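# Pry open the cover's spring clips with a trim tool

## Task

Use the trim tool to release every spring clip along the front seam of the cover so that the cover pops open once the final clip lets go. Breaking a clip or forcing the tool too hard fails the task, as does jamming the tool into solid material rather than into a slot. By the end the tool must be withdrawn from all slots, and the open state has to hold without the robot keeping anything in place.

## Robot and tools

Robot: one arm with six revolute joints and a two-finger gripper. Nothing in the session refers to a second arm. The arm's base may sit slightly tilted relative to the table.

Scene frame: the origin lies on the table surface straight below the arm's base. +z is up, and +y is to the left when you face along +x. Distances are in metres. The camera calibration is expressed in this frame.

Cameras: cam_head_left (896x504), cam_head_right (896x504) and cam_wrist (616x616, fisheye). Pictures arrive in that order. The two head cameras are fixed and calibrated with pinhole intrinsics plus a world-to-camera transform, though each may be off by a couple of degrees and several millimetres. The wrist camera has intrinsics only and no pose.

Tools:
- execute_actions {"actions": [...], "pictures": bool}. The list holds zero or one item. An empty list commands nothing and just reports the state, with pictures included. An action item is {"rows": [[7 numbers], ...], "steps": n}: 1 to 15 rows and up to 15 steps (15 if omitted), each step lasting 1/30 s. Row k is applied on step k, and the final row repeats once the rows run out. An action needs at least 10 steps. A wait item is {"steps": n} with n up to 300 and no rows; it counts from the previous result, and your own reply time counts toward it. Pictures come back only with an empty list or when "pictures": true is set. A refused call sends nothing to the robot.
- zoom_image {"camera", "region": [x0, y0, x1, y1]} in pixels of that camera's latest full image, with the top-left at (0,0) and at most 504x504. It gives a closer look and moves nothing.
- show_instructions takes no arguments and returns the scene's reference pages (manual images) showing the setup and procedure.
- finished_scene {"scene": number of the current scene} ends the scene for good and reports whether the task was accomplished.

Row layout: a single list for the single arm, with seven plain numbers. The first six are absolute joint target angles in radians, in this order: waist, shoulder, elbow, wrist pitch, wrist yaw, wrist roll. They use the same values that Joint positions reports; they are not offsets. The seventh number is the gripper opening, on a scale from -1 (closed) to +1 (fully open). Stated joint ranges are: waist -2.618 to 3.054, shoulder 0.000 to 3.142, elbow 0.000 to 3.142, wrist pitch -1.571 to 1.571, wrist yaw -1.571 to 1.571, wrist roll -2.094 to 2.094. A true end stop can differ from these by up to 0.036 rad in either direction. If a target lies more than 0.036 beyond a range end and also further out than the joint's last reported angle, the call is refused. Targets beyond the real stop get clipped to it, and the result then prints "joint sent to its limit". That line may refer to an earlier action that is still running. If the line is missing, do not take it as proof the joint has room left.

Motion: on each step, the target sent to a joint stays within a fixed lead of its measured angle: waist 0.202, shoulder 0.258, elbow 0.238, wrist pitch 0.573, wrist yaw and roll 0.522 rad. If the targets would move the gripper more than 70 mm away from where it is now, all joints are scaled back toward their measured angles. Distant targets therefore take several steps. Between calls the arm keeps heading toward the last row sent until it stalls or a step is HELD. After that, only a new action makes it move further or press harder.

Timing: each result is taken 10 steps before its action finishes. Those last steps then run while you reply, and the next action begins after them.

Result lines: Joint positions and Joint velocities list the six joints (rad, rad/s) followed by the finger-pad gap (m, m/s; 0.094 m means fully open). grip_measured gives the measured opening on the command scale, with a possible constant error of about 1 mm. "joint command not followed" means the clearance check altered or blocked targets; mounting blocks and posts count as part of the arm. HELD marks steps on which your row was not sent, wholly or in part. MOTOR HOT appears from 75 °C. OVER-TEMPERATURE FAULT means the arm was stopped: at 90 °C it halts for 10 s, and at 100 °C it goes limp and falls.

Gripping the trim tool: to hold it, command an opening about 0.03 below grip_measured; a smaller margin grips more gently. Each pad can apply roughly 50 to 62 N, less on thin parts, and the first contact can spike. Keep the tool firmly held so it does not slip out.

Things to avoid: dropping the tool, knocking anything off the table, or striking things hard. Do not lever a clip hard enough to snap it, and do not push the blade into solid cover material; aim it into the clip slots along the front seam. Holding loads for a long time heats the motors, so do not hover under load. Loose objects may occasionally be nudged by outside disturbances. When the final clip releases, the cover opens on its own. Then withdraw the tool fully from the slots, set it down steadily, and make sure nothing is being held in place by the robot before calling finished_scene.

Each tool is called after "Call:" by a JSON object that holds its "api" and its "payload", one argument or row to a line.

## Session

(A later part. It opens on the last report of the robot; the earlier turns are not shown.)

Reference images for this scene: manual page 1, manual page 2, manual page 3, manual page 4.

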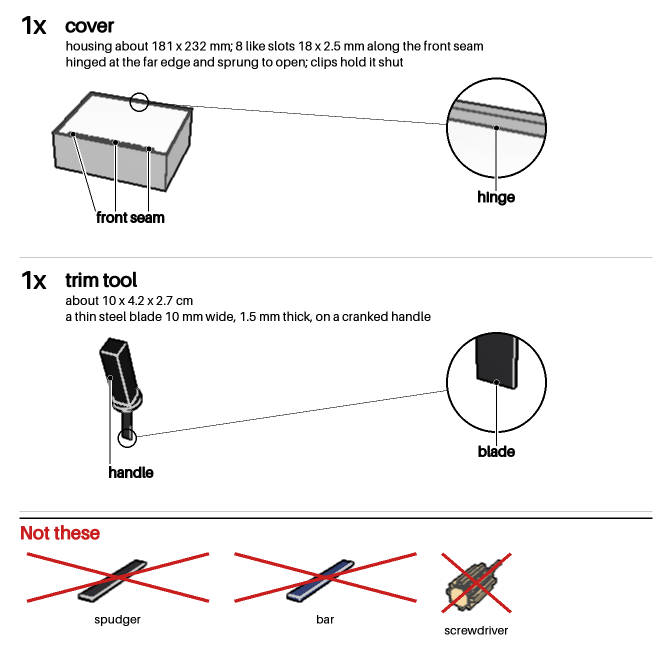

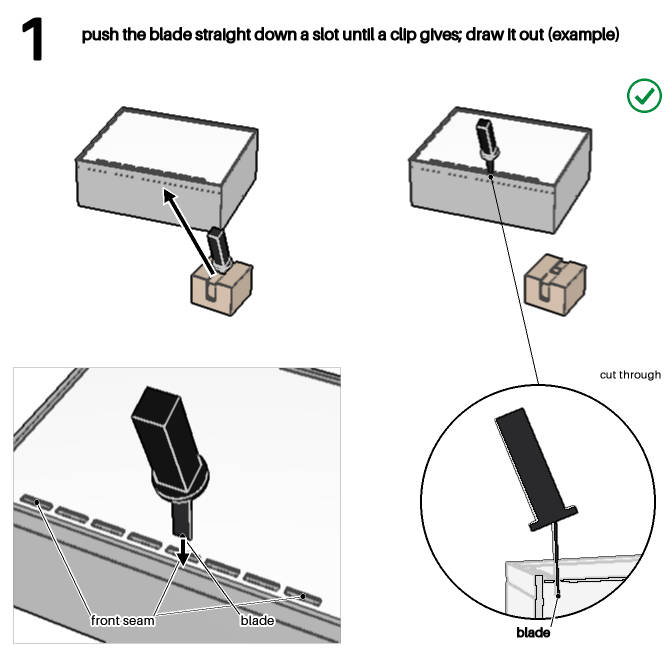

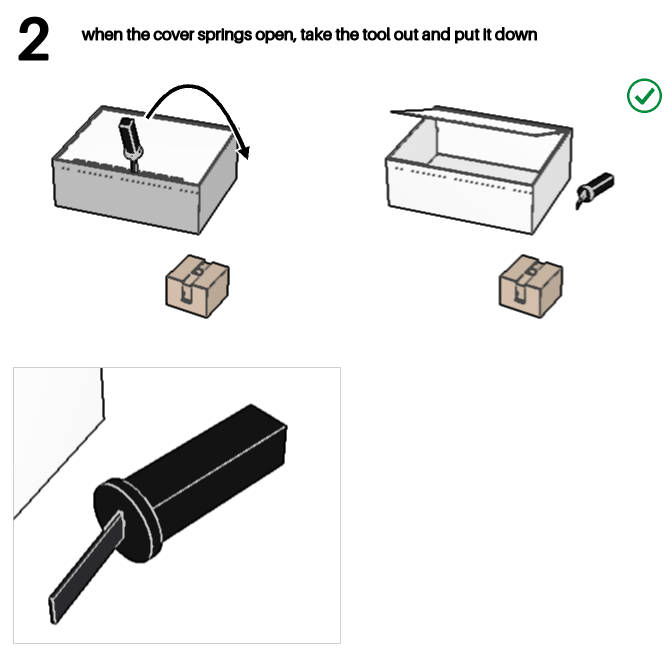

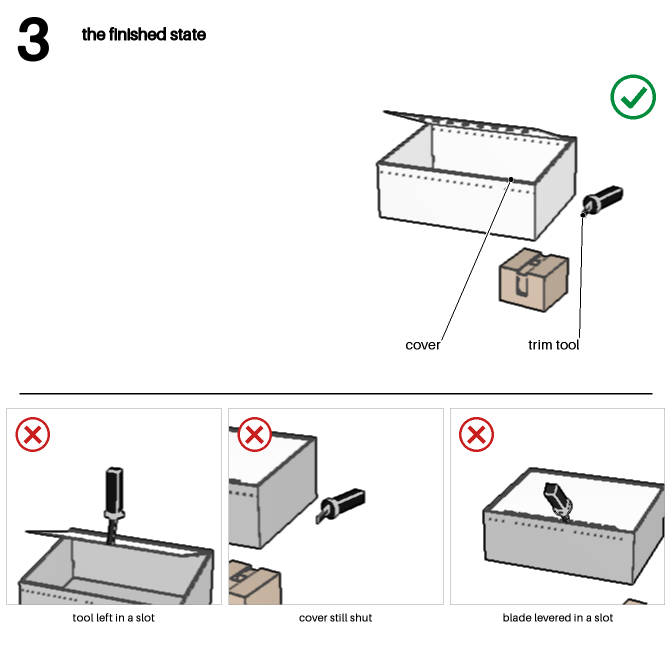

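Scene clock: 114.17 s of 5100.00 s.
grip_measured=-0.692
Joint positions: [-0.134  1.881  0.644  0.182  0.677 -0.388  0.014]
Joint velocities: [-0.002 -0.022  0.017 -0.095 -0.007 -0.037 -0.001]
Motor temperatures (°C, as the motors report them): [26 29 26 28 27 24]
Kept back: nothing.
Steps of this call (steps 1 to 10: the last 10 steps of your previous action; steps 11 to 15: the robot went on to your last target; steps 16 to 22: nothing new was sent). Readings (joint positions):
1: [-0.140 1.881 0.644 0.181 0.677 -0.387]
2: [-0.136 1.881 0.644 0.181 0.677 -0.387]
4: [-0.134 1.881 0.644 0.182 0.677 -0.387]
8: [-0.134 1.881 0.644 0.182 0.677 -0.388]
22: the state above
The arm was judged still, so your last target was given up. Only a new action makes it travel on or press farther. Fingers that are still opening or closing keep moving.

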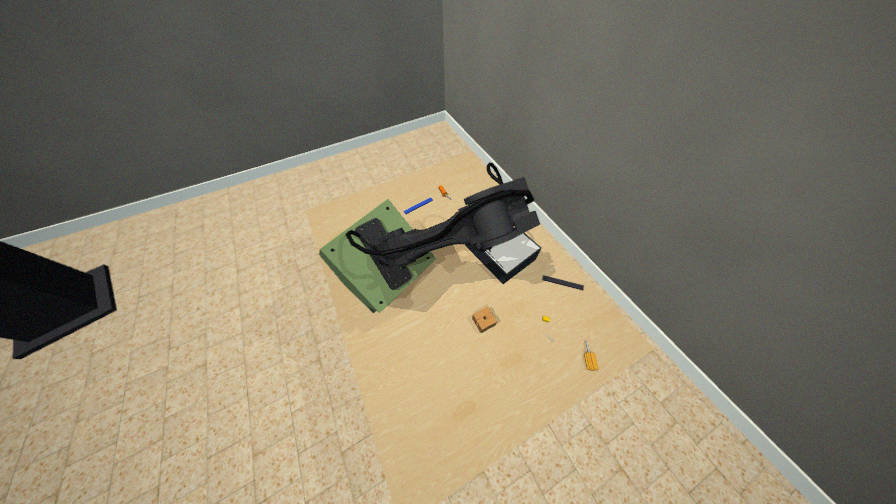

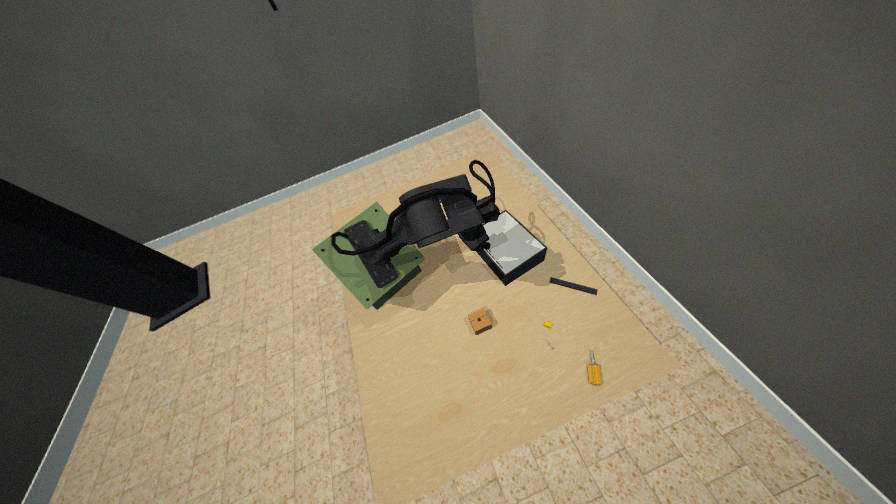

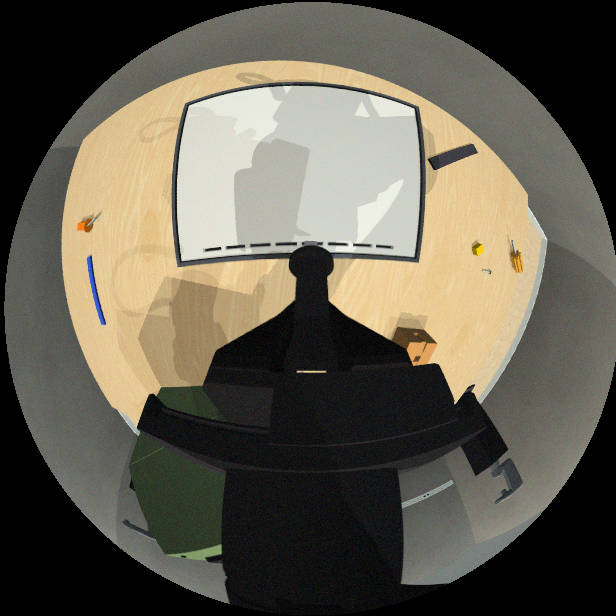

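Call:
{"api": "execute_actions", "payload": {
  "actions": [
    {"rows": [[-0.156,1.881,0.644,0.198,0.677,-0.396,-0.75],[-0.156,1.881,0.644,0.198,0.677,-0.396,-0.75],[-0.150,1.881,0.644,0.198,0.677,-0.396,-0.75]], "steps": 12}
  ]
}}

Call:
{"api": "execute_actions", "payload": {
  "actions": [
    {"steps": 22}
  ],
  "pictures": true
}}

Call:
{"api": "zoom_image", "payload": {
  "camera": "cam_wrist",
  "region": [270, 210, 350, 260]
}}

Scene clock: 114.67 s of 5100.00 s.
grip_measured=-0.692
Joint positions: [-0.14   1.881  0.644  0.183  0.677 -0.388  0.014]
Joint velocities: [-0.125 -0.012  0.002 -0.051 -0.022  0.037 -0.002]
Motor temperatures (°C, as the motors report them): [26 29 26 28 27 24]
Steps of this call (steps 1 to 13: nothing new was sent; steps 14 to 15: the first 2 steps of this action). Readings (joint positions):
14: [-0.136 1.881 0.644 0.183 0.677 -0.388]
15: the state above

Scene clock: 115.40 s of 5100.00 s.
grip_measured=-0.692
Joint positions: [-0.149  1.881  0.644  0.183  0.677 -0.388  0.014]
Joint velocities: [-0.022  0.002  0.002 -0.066 -0.022  0.022 -0.001]
Motor temperatures (°C, as the motors report them): [26 29 26 28 27 24]
Kept back: nothing.
Steps of this call (steps 1 to 10: the last 10 steps of your previous action; steps 11 to 15: the robot went on to your last target; steps 16 to 22: nothing new was sent). Readings (joint positions):
1: [-0.144 1.881 0.644 0.183 0.677 -0.388]
2: [-0.147 1.881 0.644 0.183 0.677 -0.388]
4: [-0.149 1.881 0.644 0.183 0.677 -0.388]
8: [-0.149 1.881 0.644 0.183 0.677 -0.388]
22: the state above
The arm was judged still, so your last target was given up. Only a new action makes it travel on or press farther. Fingers that are still opening or closing keep moving.

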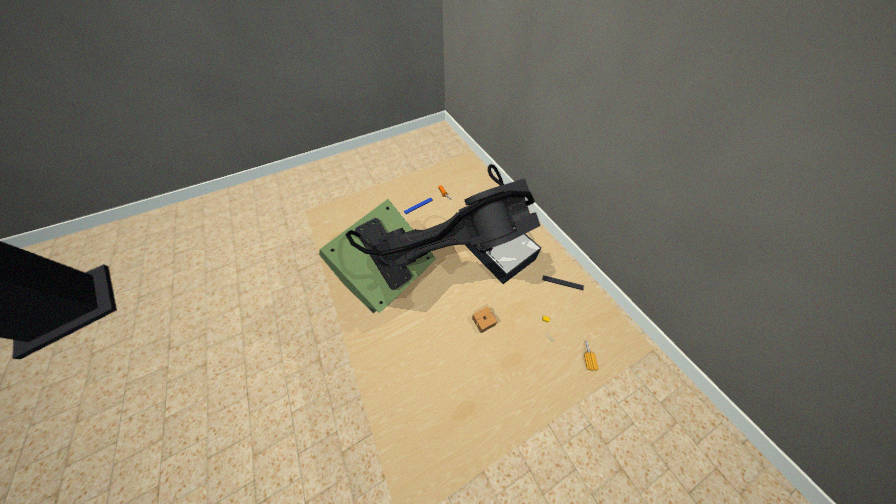

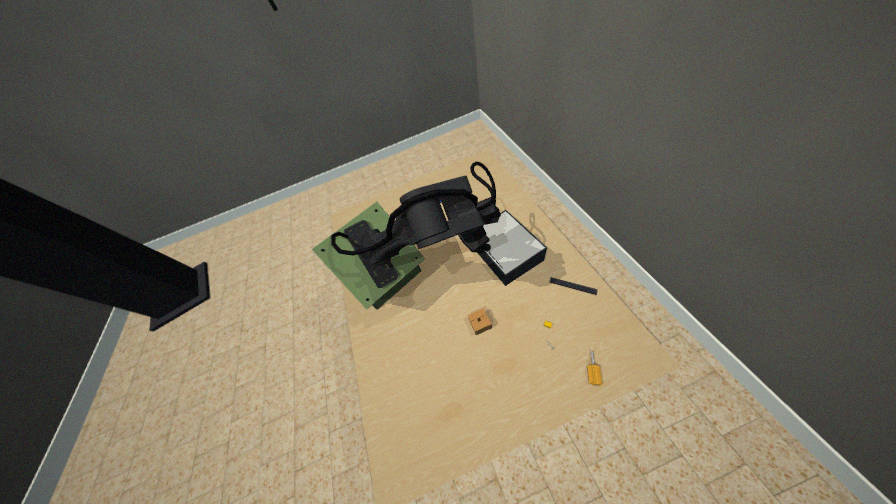

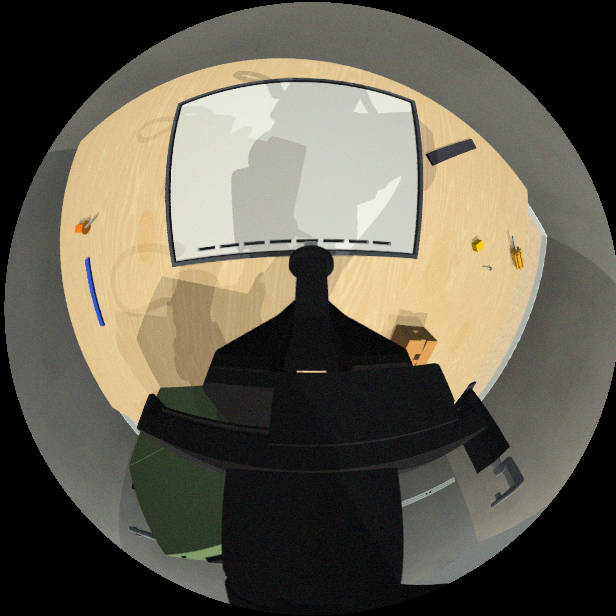

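Region (270, 210, 350, 260) of cam_wrist's 616x616 image, scaled by 6.300, with more detail than that image has; it fills the top 315 rows of this view, and the rest is white.

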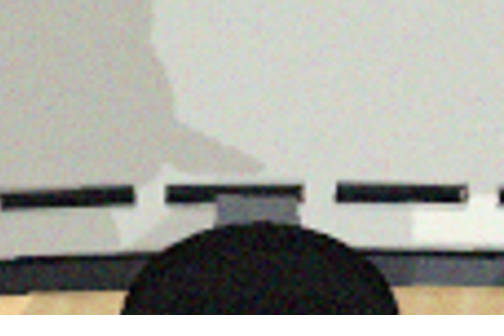

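Call:
{"api": "execute_actions", "payload": {
  "actions": [
    {"rows": [[-0.117,1.881,0.644,0.198,0.677,-0.396,-0.75],[-0.117,1.881,0.644,0.198,0.677,-0.396,-0.75],[-0.134,1.881,0.644,0.198,0.677,-0.396,-0.75]], "steps": 12}
  ]
}}

Call:
{"api": "execute_actions", "payload": {
  "actions": [
    {"steps": 22}
  ],
  "pictures": true
}}

Call:
{"api": "zoom_image", "payload": {
  "camera": "cam_wrist",
  "region": [270, 210, 350, 260]
}}

Scene clock: 116.07 s of 5100.00 s.
grip_measured=-0.692
Joint positions: [-0.145  1.881  0.644  0.183  0.677 -0.388  0.014]
Joint velocities: [ 0.105 -0.002 -0.012 -0.066 -0.037 -0.051 -0.   ]
Motor temperatures (°C, as the motors report them): [26 29 26 28 27 24]
Steps of this call (steps 1 to 18: nothing new was sent; steps 19 to 20: the first 2 steps of this action). Readings (joint positions):
19: [-0.148 1.881 0.644 0.183 0.677 -0.388]
20: the state above

Scene clock: 116.80 s of 5100.00 s.
grip_measured=-0.692
Joint positions: [-0.143  1.881  0.644  0.183  0.677 -0.388  0.014]
Joint velocities: [ 0.002 -0.002 -0.002  0.022 -0.007 -0.037 -0.001]
Motor temperatures (°C, as the motors report them): [26 29 26 28 27 24]
Kept back: nothing.
Steps of this call (steps 1 to 10: the last 10 steps of your previous action; steps 11 to 15: the robot went on to your last target; steps 16 to 22: nothing new was sent). Readings (joint positions):
1: [-0.143 1.881 0.644 0.183 0.677 -0.388]
2: [-0.143 1.881 0.644 0.183 0.677 -0.388]
4: [-0.143 1.881 0.644 0.183 0.677 -0.388]
8: [-0.143 1.881 0.644 0.183 0.677 -0.388]
22: the state above
The arm was judged still, so your last target was given up. Only a new action makes it travel on or press farther. Fingers that are still opening or closing keep moving.

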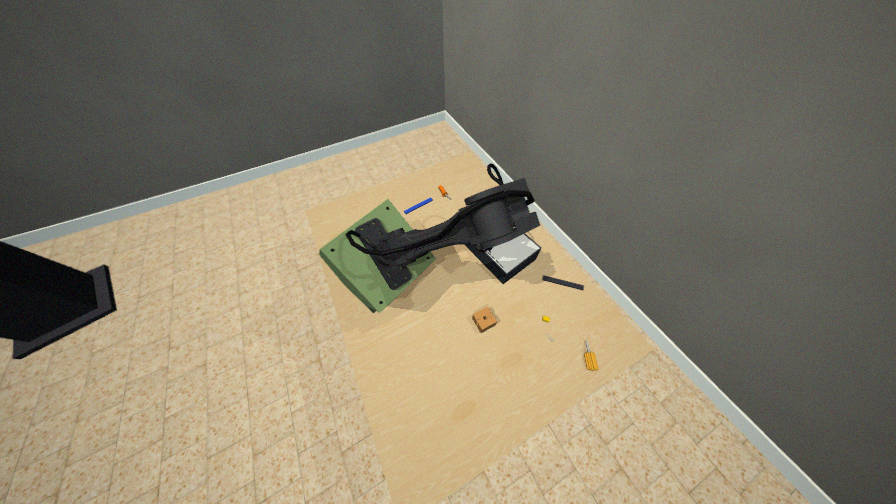

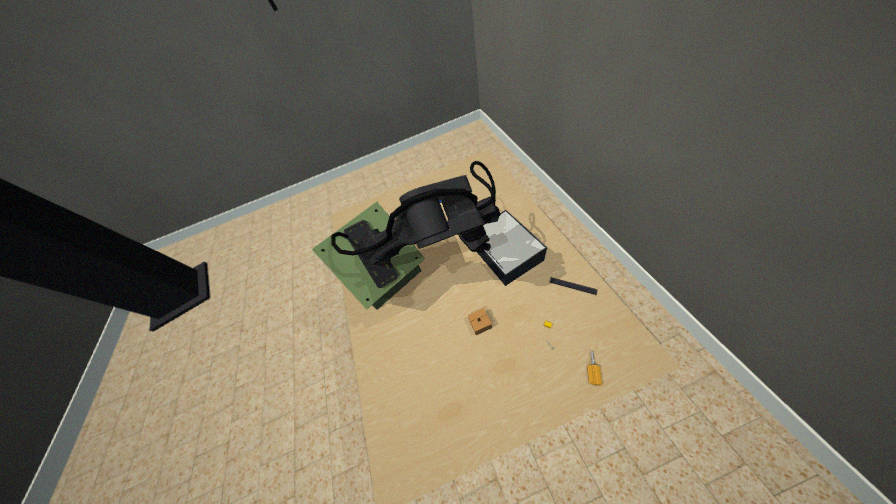

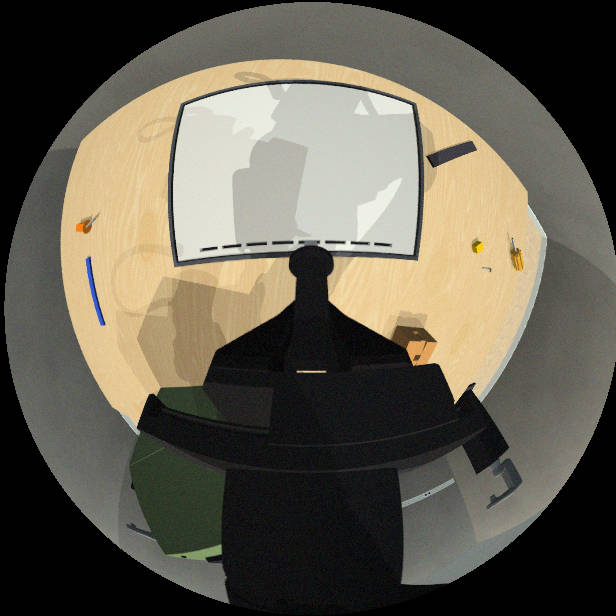

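Region (270, 210, 350, 260) of cam_wrist's 616x616 image, scaled by 6.300, with more detail than that image has; it fills the top 315 rows of this view, and the rest is white.

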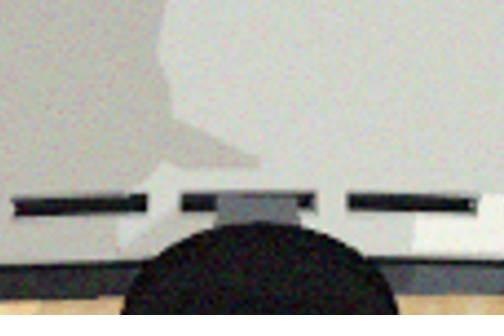

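Call:
{"api": "execute_actions", "payload": {
  "actions": [
    {"rows": [[-0.134,1.910,0.644,0.202,0.675,-0.400,-0.75],[-0.134,1.910,0.644,0.202,0.675,-0.400,-0.75],[-0.134,1.910,0.644,0.202,0.675,-0.400,-0.75],[-0.134,1.903,0.644,0.202,0.675,-0.400,-0.75]], "steps": 12}
  ]
}}

Call:
{"api": "execute_actions", "payload": {
  "actions": [
    {"steps": 22}
  ],
  "pictures": true
}}

Call:
{"api": "zoom_image", "payload": {
  "camera": "cam_wrist",
  "region": [270, 210, 350, 260]
}}

Scene clock: 117.90 s of 5100.00 s.
grip_measured=-0.692
Joint positions: [-0.143  1.885  0.644  0.186  0.677 -0.389  0.014]
Joint velocities: [ 0.002  0.085 -0.017 -0.081  0.007  0.007 -0.   ]
Motor temperatures (°C, as the motors report them): [26 29 26 28 27 24]
Steps of this call (steps 1 to 31: nothing new was sent; steps 32 to 33: the first 2 steps of this action). Readings (joint positions):
32: [-0.143 1.883 0.644 0.184 0.677 -0.389]
33: the state above

Scene clock: 118.63 s of 5100.00 s.
grip_measured=-0.692
Joint positions: [-0.143  1.891  0.644  0.188  0.677 -0.392  0.014]
Joint velocities: [-0.002 -0.007 -0.002  0.007  0.007  0.051 -0.001]
Motor temperatures (°C, as the motors report them): [26 29 26 28 27 24]
Kept back: nothing.
Steps of this call (steps 1 to 10: the last 10 steps of your previous action; steps 11 to 15: the robot went on to your last target; steps 16 to 22: nothing new was sent). Readings (joint positions):
1: [-0.143 1.888 0.644 0.187 0.677 -0.390]
2: [-0.143 1.890 0.644 0.187 0.677 -0.390]
4: [-0.143 1.891 0.644 0.187 0.677 -0.391]
8: [-0.143 1.891 0.644 0.188 0.677 -0.392]
22: the state above
The arm was judged still, so your last target was given up. Only a new action makes it travel on or press farther. Fingers that are still opening or closing keep moving.

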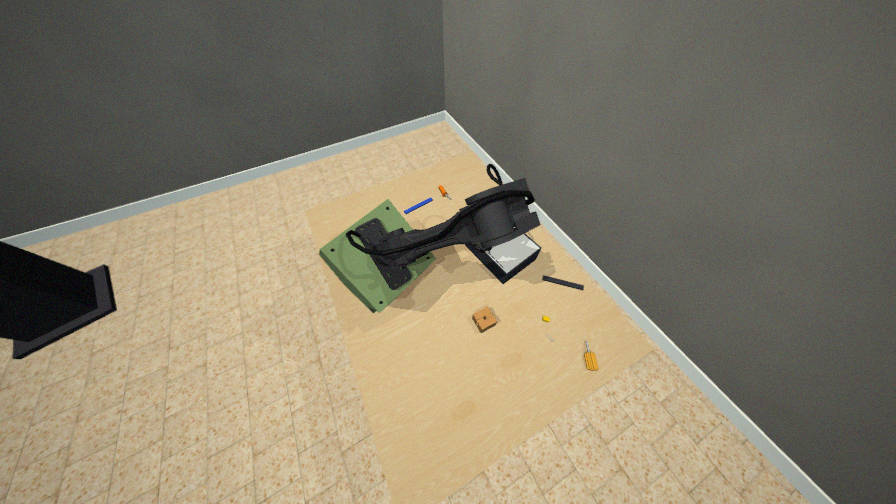

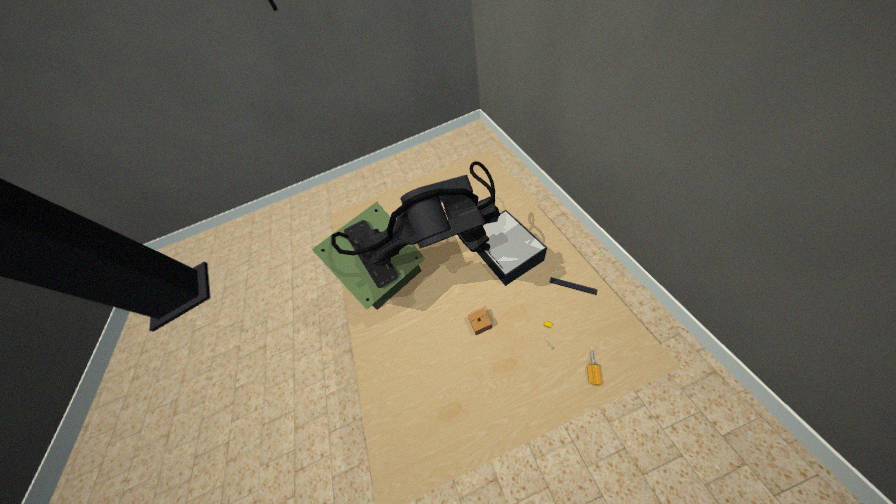

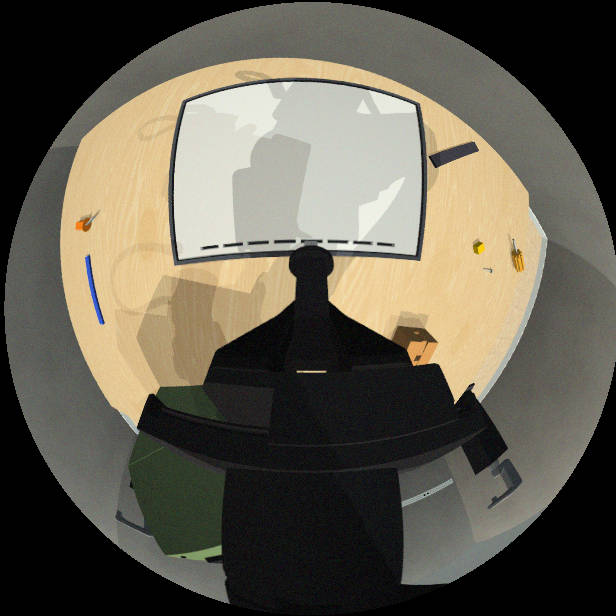

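Region (270, 210, 350, 260) of cam_wrist's 616x616 image, scaled by 6.300, with more detail than that image has; it fills the top 315 rows of this view, and the rest is white.

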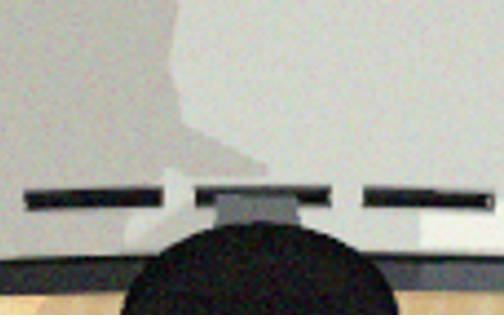

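Call:
{"api": "execute_actions", "payload": {
  "actions": [
    {"rows": [[-0.150,1.918,0.644,0.206,0.672,-0.402,-0.75],[-0.152,1.919,0.644,0.209,0.671,-0.403,-0.75],[-0.153,1.920,0.644,0.212,0.670,-0.404,-0.75],[-0.154,1.921,0.644,0.215,0.669,-0.405,-0.75],[-0.155,1.922,0.644,0.218,0.668,-0.406,-0.75],[-0.156,1.923,0.644,0.221,0.667,-0.407,-0.75],[-0.157,1.924,0.644,0.224,0.666,-0.408,-0.75],[-0.158,1.925,0.644,0.227,0.665,-0.409,-0.75],[-0.159,1.926,0.644,0.229,0.664,-0.411,-0.75],[-0.159,1.927,0.644,0.230,0.663,-0.412,-0.75],[-0.159,1.927,0.644,0.230,0.662,-0.413,-0.75]], "steps": 13}
  ]
}}

Call:
{"api": "execute_actions", "payload": {
  "actions": [
    {"steps": 22}
  ],
  "pictures": true
}}

Call:
{"api": "zoom_image", "payload": {
  "camera": "cam_wrist",
  "region": [270, 210, 350, 260]
}}

Scene clock: 119.50 s of 5100.00 s.
grip_measured=-0.692
Joint positions: [-0.145  1.897  0.644  0.192  0.677 -0.393  0.014]
Joint velocities: [-0.051  0.095  0.007 -0.037  0.037 -0.037  0.   ]
Motor temperatures (°C, as the motors report them): [26 29 26 28 27 24]
Steps of this call (steps 1 to 23: nothing new was sent; steps 24 to 26: the first 3 steps of this action). Readings (joint positions):
24: [-0.143 1.892 0.644 0.188 0.677 -0.392]
25: [-0.144 1.894 0.644 0.191 0.677 -0.393]
26: the state above

Scene clock: 120.23 s of 5100.00 s.
grip_measured=-0.692
Joint positions: [-0.155  1.91   0.644  0.214  0.675 -0.404  0.014]
Joint velocities: [-0.017 -0.012 -0.022 -0.037  0.022 -0.066 -0.   ]
Motor temperatures (°C, as the motors report them): [26 29 26 28 27 24]
Kept back: nothing.
Steps of this call (steps 1 to 10: the last 10 steps of your previous action; steps 11 to 22: the robot went on to your last target). Readings (joint positions):
1: [-0.146 1.900 0.644 0.193 0.677 -0.394]
2: [-0.148 1.903 0.644 0.194 0.677 -0.395]
4: [-0.152 1.906 0.644 0.198 0.677 -0.396]
8: [-0.155 1.909 0.644 0.207 0.677 -0.400]
22: the state above

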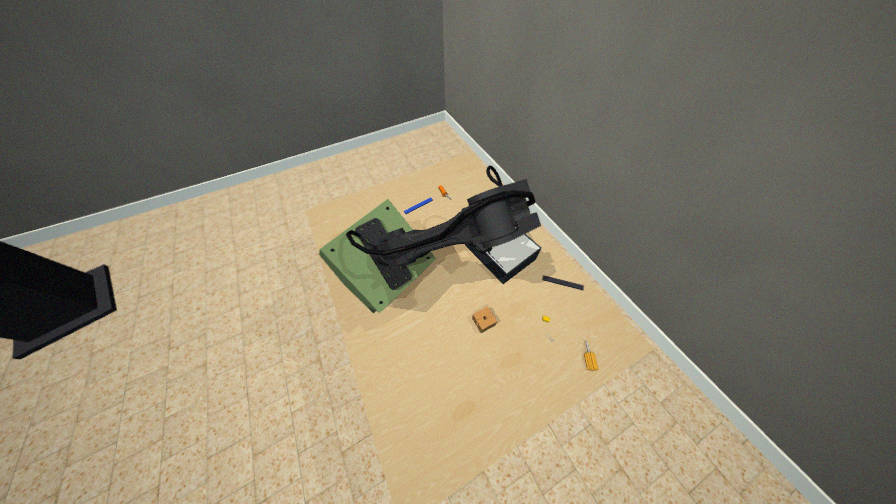

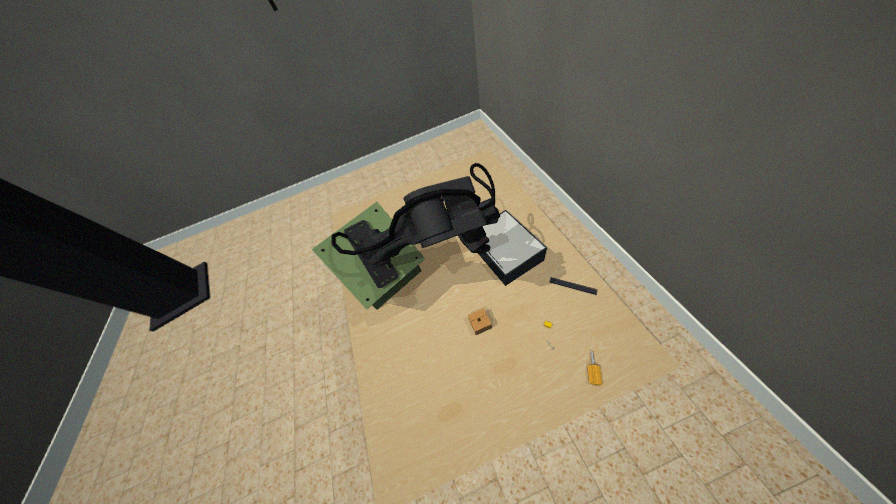

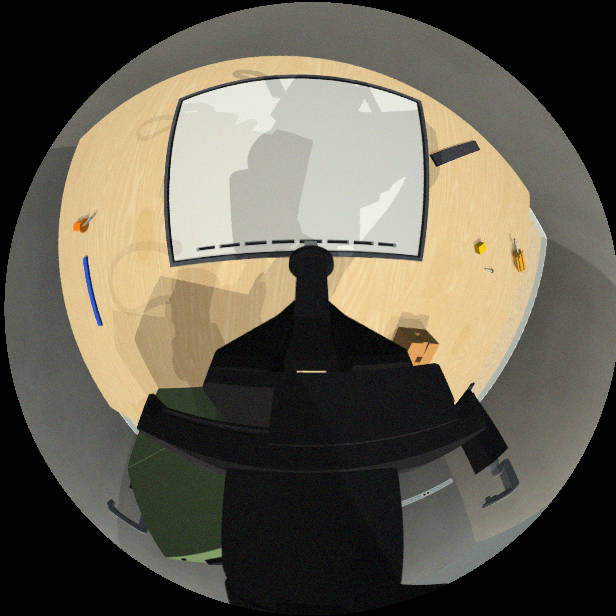

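Region (270, 210, 350, 260) of cam_wrist's 616x616 image, scaled by 6.300, with more detail than that image has; it fills the top 315 rows of this view, and the rest is white.

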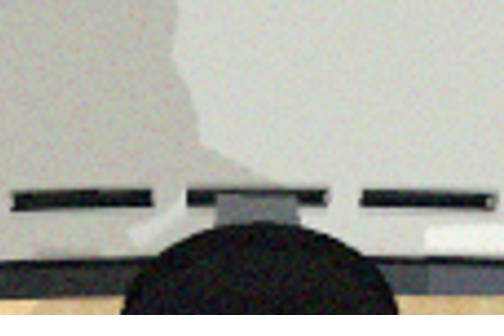

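Call:
{"api": "execute_actions", "payload": {
  "actions": [
    {"rows": [[-0.160,1.938,0.644,0.232,0.662,-0.414,-0.75],[-0.161,1.939,0.644,0.235,0.661,-0.415,-0.75],[-0.162,1.940,0.644,0.238,0.660,-0.416,-0.75],[-0.163,1.941,0.644,0.241,0.659,-0.417,-0.75],[-0.164,1.942,0.644,0.244,0.658,-0.418,-0.75],[-0.165,1.943,0.644,0.247,0.658,-0.419,-0.75],[-0.166,1.944,0.644,0.250,0.657,-0.420,-0.75],[-0.167,1.945,0.644,0.252,0.657,-0.421,-0.75],[-0.167,1.946,0.644,0.254,0.656,-0.422,-0.75],[-0.167,1.947,0.644,0.255,0.656,-0.423,-0.75]], "steps": 13}
  ]
}}

Call:
{"api": "execute_actions", "payload": {
  "actions": [
    {"steps": 22}
  ],
  "pictures": true
}}

Call:
{"api": "zoom_image", "payload": {
  "camera": "cam_wrist",
  "region": [270, 210, 350, 260]
}}

Scene clock: 121.07 s of 5100.00 s.
grip_measured=-0.692
Joint positions: [-0.155  1.917  0.644  0.219  0.675 -0.406  0.014]
Joint velocities: [-0.007  0.095 -0.007 -0.007 -0.037 -0.066  0.001]
Motor temperatures (°C, as the motors report them): [26 29 26 28 27 24]
Steps of this call (steps 1 to 15: the robot went on to your last target; steps 16 to 22: nothing new was sent; steps 23 to 25: the first 3 steps of this action). Readings (joint positions):
23: [-0.155 1.911 0.644 0.215 0.675 -0.405]
24: [-0.155 1.914 0.644 0.217 0.675 -0.405]
25: the state above

Scene clock: 121.80 s of 5100.00 s.
grip_measured=-0.692
Joint positions: [-0.163  1.93   0.644  0.239  0.669 -0.415  0.014]
Joint velocities: [-0.012 -0.012 -0.017 -0.022  0.022 -0.022 -0.   ]
Motor temperatures (°C, as the motors report them): [26 29 26 28 27 24]
Kept back: nothing.
Steps of this call (steps 1 to 10: the last 10 steps of your previous action; steps 11 to 22: the robot went on to your last target). Readings (joint positions):
1: [-0.155 1.920 0.644 0.220 0.674 -0.406]
2: [-0.155 1.923 0.644 0.224 0.673 -0.407]
4: [-0.157 1.925 0.644 0.228 0.671 -0.409]
8: [-0.162 1.928 0.644 0.236 0.669 -0.412]
22: the state above

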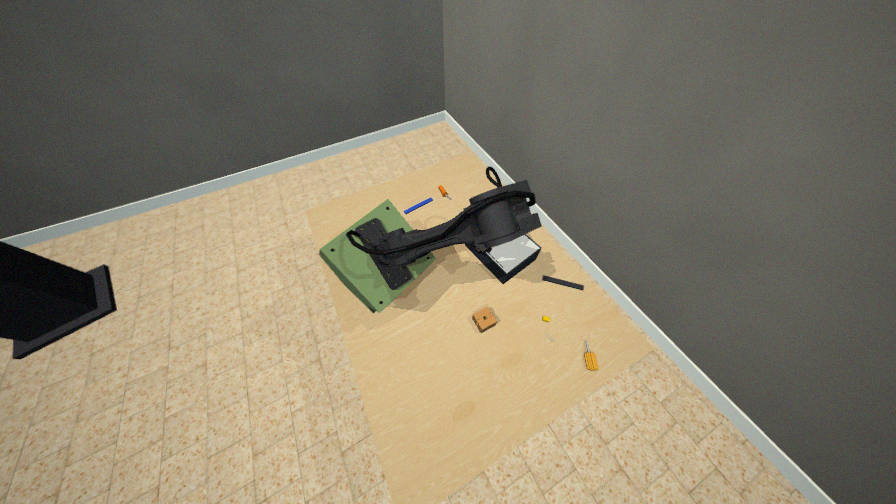

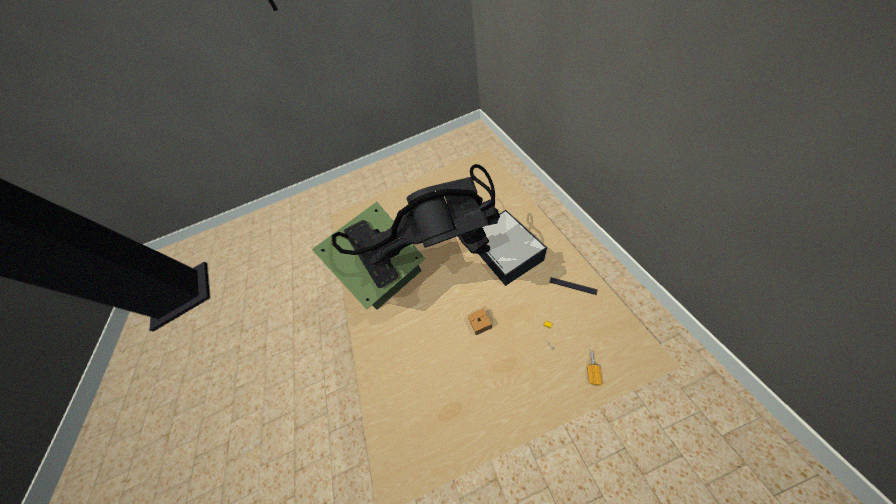

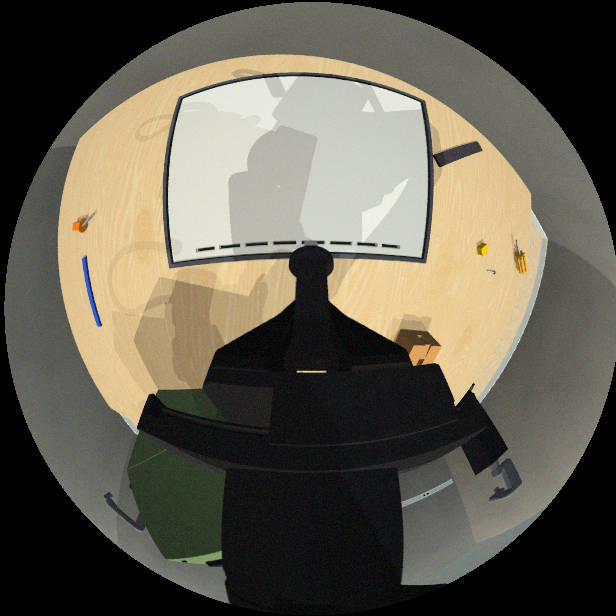

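Region (270, 210, 350, 260) of cam_wrist's 616x616 image, scaled by 6.300, with more detail than that image has; it fills the top 315 rows of this view, and the rest is white.

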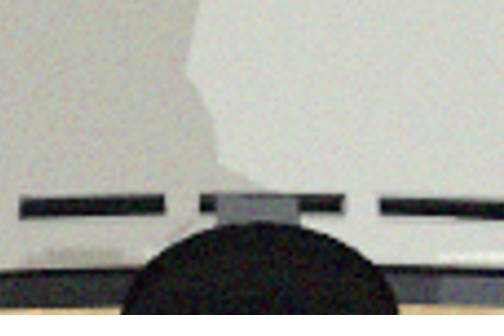

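Call:
{"api": "execute_actions", "payload": {
  "actions": [
    {"rows": [[-0.172,1.957,0.644,0.258,0.656,-0.424,-0.75],[-0.174,1.958,0.644,0.261,0.655,-0.425,-0.75],[-0.175,1.959,0.644,0.264,0.654,-0.426,-0.75],[-0.176,1.960,0.644,0.267,0.653,-0.427,-0.75],[-0.177,1.961,0.644,0.270,0.652,-0.428,-0.75],[-0.178,1.962,0.644,0.272,0.652,-0.429,-0.75],[-0.179,1.963,0.644,0.274,0.651,-0.430,-0.75],[-0.180,1.964,0.644,0.276,0.651,-0.431,-0.75],[-0.180,1.965,0.644,0.277,0.650,-0.432,-0.75],[-0.180,1.965,0.644,0.278,0.650,-0.433,-0.75]], "steps": 13}
  ]
}}

Call:
{"api": "execute_actions", "payload": {
  "actions": [
    {"steps": 22}
  ],
  "pictures": true
}}

Call:
{"api": "zoom_image", "payload": {
  "camera": "cam_wrist",
  "region": [270, 210, 350, 260]
}}

Scene clock: 122.57 s of 5100.00 s.
grip_measured=-0.692
Joint positions: [-0.166  1.936  0.644  0.246  0.668 -0.416  0.014]
Joint velocities: [-0.046  0.095 -0.002  0.081  0.007  0.007  0.   ]
Motor temperatures (°C, as the motors report them): [26 29 26 28 27 24]
Steps of this call (steps 1 to 15: the robot went on to your last target; steps 16 to 20: nothing new was sent; steps 21 to 23: the first 3 steps of this action). Readings (joint positions):
21: [-0.163 1.931 0.644 0.240 0.669 -0.415]
22: [-0.165 1.933 0.644 0.243 0.669 -0.415]
23: the state above

Scene clock: 123.30 s of 5100.00 s.
grip_measured=-0.692
Joint positions: [-0.175  1.947  0.644  0.267  0.661 -0.425  0.014]
Joint velocities: [-0.002 -0.002 -0.002 -0.051 -0.007 -0.007  0.   ]
Motor temperatures (°C, as the motors report them): [26 29 26 28 27 24]
Kept back: nothing.
Steps of this call (steps 1 to 10: the last 10 steps of your previous action; steps 11 to 22: the robot went on to your last target). Readings (joint positions):
1: [-0.168 1.938 0.644 0.250 0.666 -0.416]
2: [-0.169 1.940 0.644 0.253 0.665 -0.417]
4: [-0.171 1.943 0.644 0.258 0.663 -0.419]
8: [-0.175 1.946 0.644 0.265 0.661 -0.422]
22: the state above

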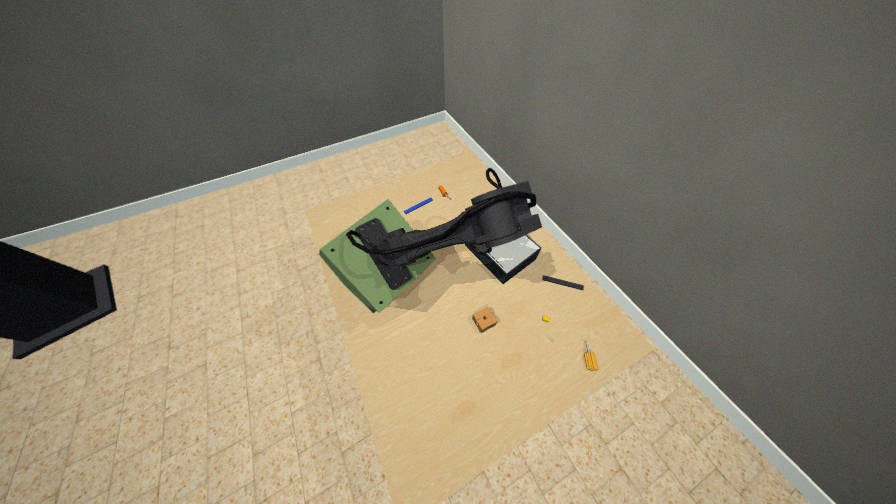

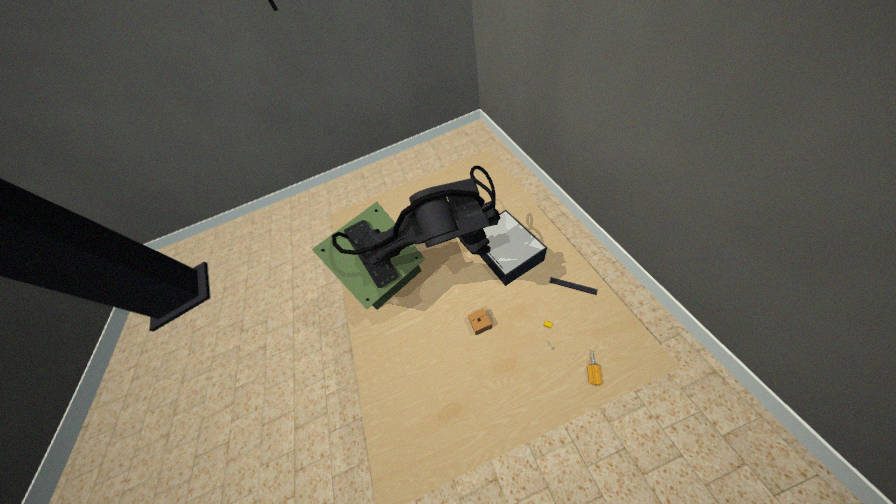

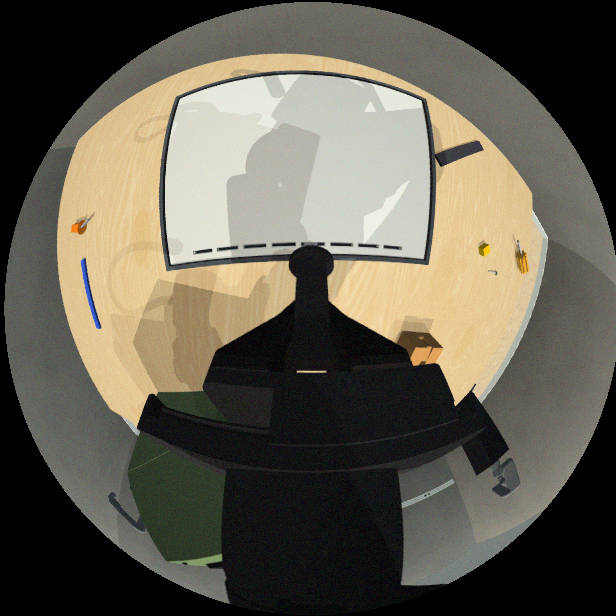

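Region (270, 210, 350, 260) of cam_wrist's 616x616 image, scaled by 6.300, with more detail than that image has; it fills the top 315 rows of this view, and the rest is white.

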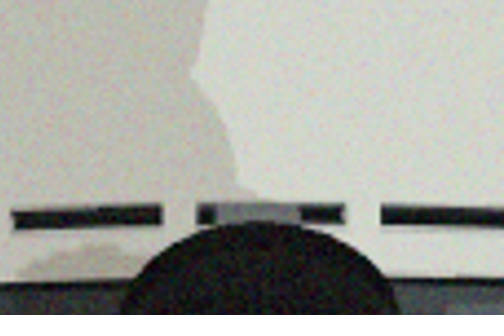

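Call:
{"api": "execute_actions", "payload": {
  "actions": [
    {"rows": [[-0.182,1.975,0.644,0.284,0.649,-0.435,-0.75],[-0.183,1.978,0.644,0.287,0.648,-0.437,-0.75],[-0.184,1.980,0.644,0.290,0.647,-0.439,-0.75]], "steps": 12}
  ]
}}

Call:
{"api": "execute_actions", "payload": {
  "actions": [
    {"steps": 15}
  ],
  "pictures": true
}}

Call:
{"api": "zoom_image", "payload": {
  "camera": "cam_wrist",
  "region": [270, 210, 350, 260]
}}

Scene clock: 123.83 s of 5100.00 s.
grip_measured=-0.692
Joint positions: [-0.175  1.951  0.644  0.271  0.661 -0.426  0.014]
Joint velocities: [-0.007  0.1   -0.007  0.051 -0.022  0.007 -0.   ]
Motor temperatures (°C, as the motors report them): [26 29 26 28 27 24]
Steps of this call (steps 1 to 14: the robot went on to your last target; steps 15 to 16: the first 2 steps of this action). Readings (joint positions):
15: [-0.175 1.948 0.644 0.268 0.661 -0.425]
16: the state above

Scene clock: 124.33 s of 5100.00 s.
grip_measured=-0.692
Joint positions: [-0.178  1.961  0.644  0.283  0.657 -0.43   0.014]
Joint velocities: [-0.007 -0.002  0.012 -0.037 -0.007  0.022  0.001]
Motor temperatures (°C, as the motors report them): [26 29 26 28 27 24]
Kept back: nothing.
Steps of this call (steps 1 to 10: the last 10 steps of your previous action; steps 11 to 15: the robot went on to your last target). Readings (joint positions):
1: [-0.175 1.954 0.644 0.273 0.661 -0.427]
2: [-0.175 1.957 0.644 0.277 0.660 -0.427]
4: [-0.175 1.960 0.644 0.281 0.659 -0.428]
8: [-0.178 1.961 0.644 0.283 0.657 -0.430]
15: the state above

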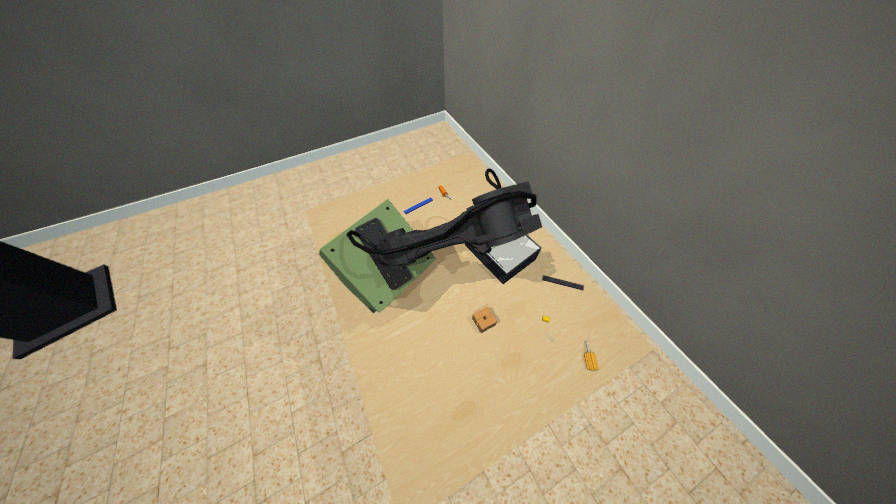

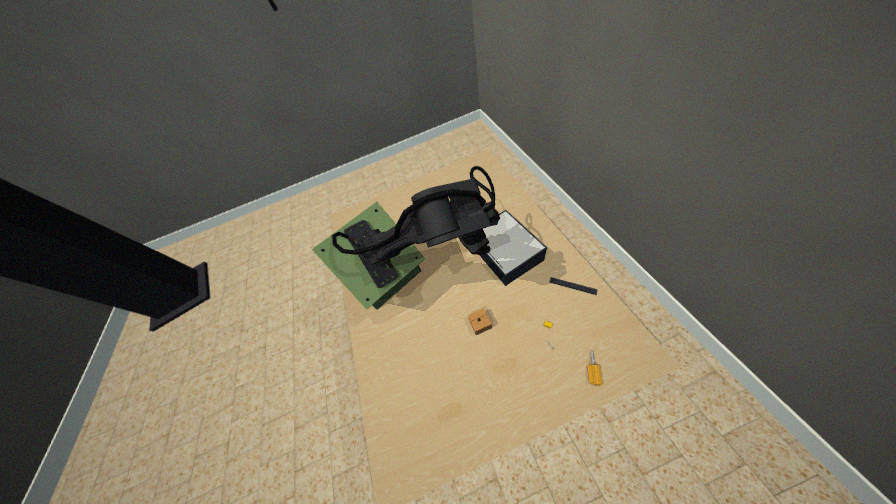

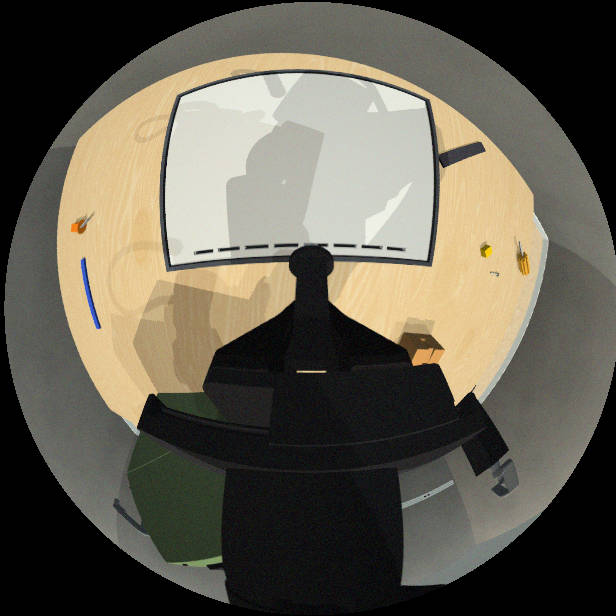

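Region (270, 210, 350, 260) of cam_wrist's 616x616 image, scaled by 6.300, with more detail than that image has; it fills the top 315 rows of this view, and the rest is white.

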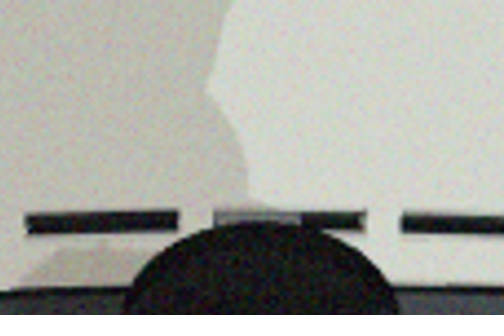

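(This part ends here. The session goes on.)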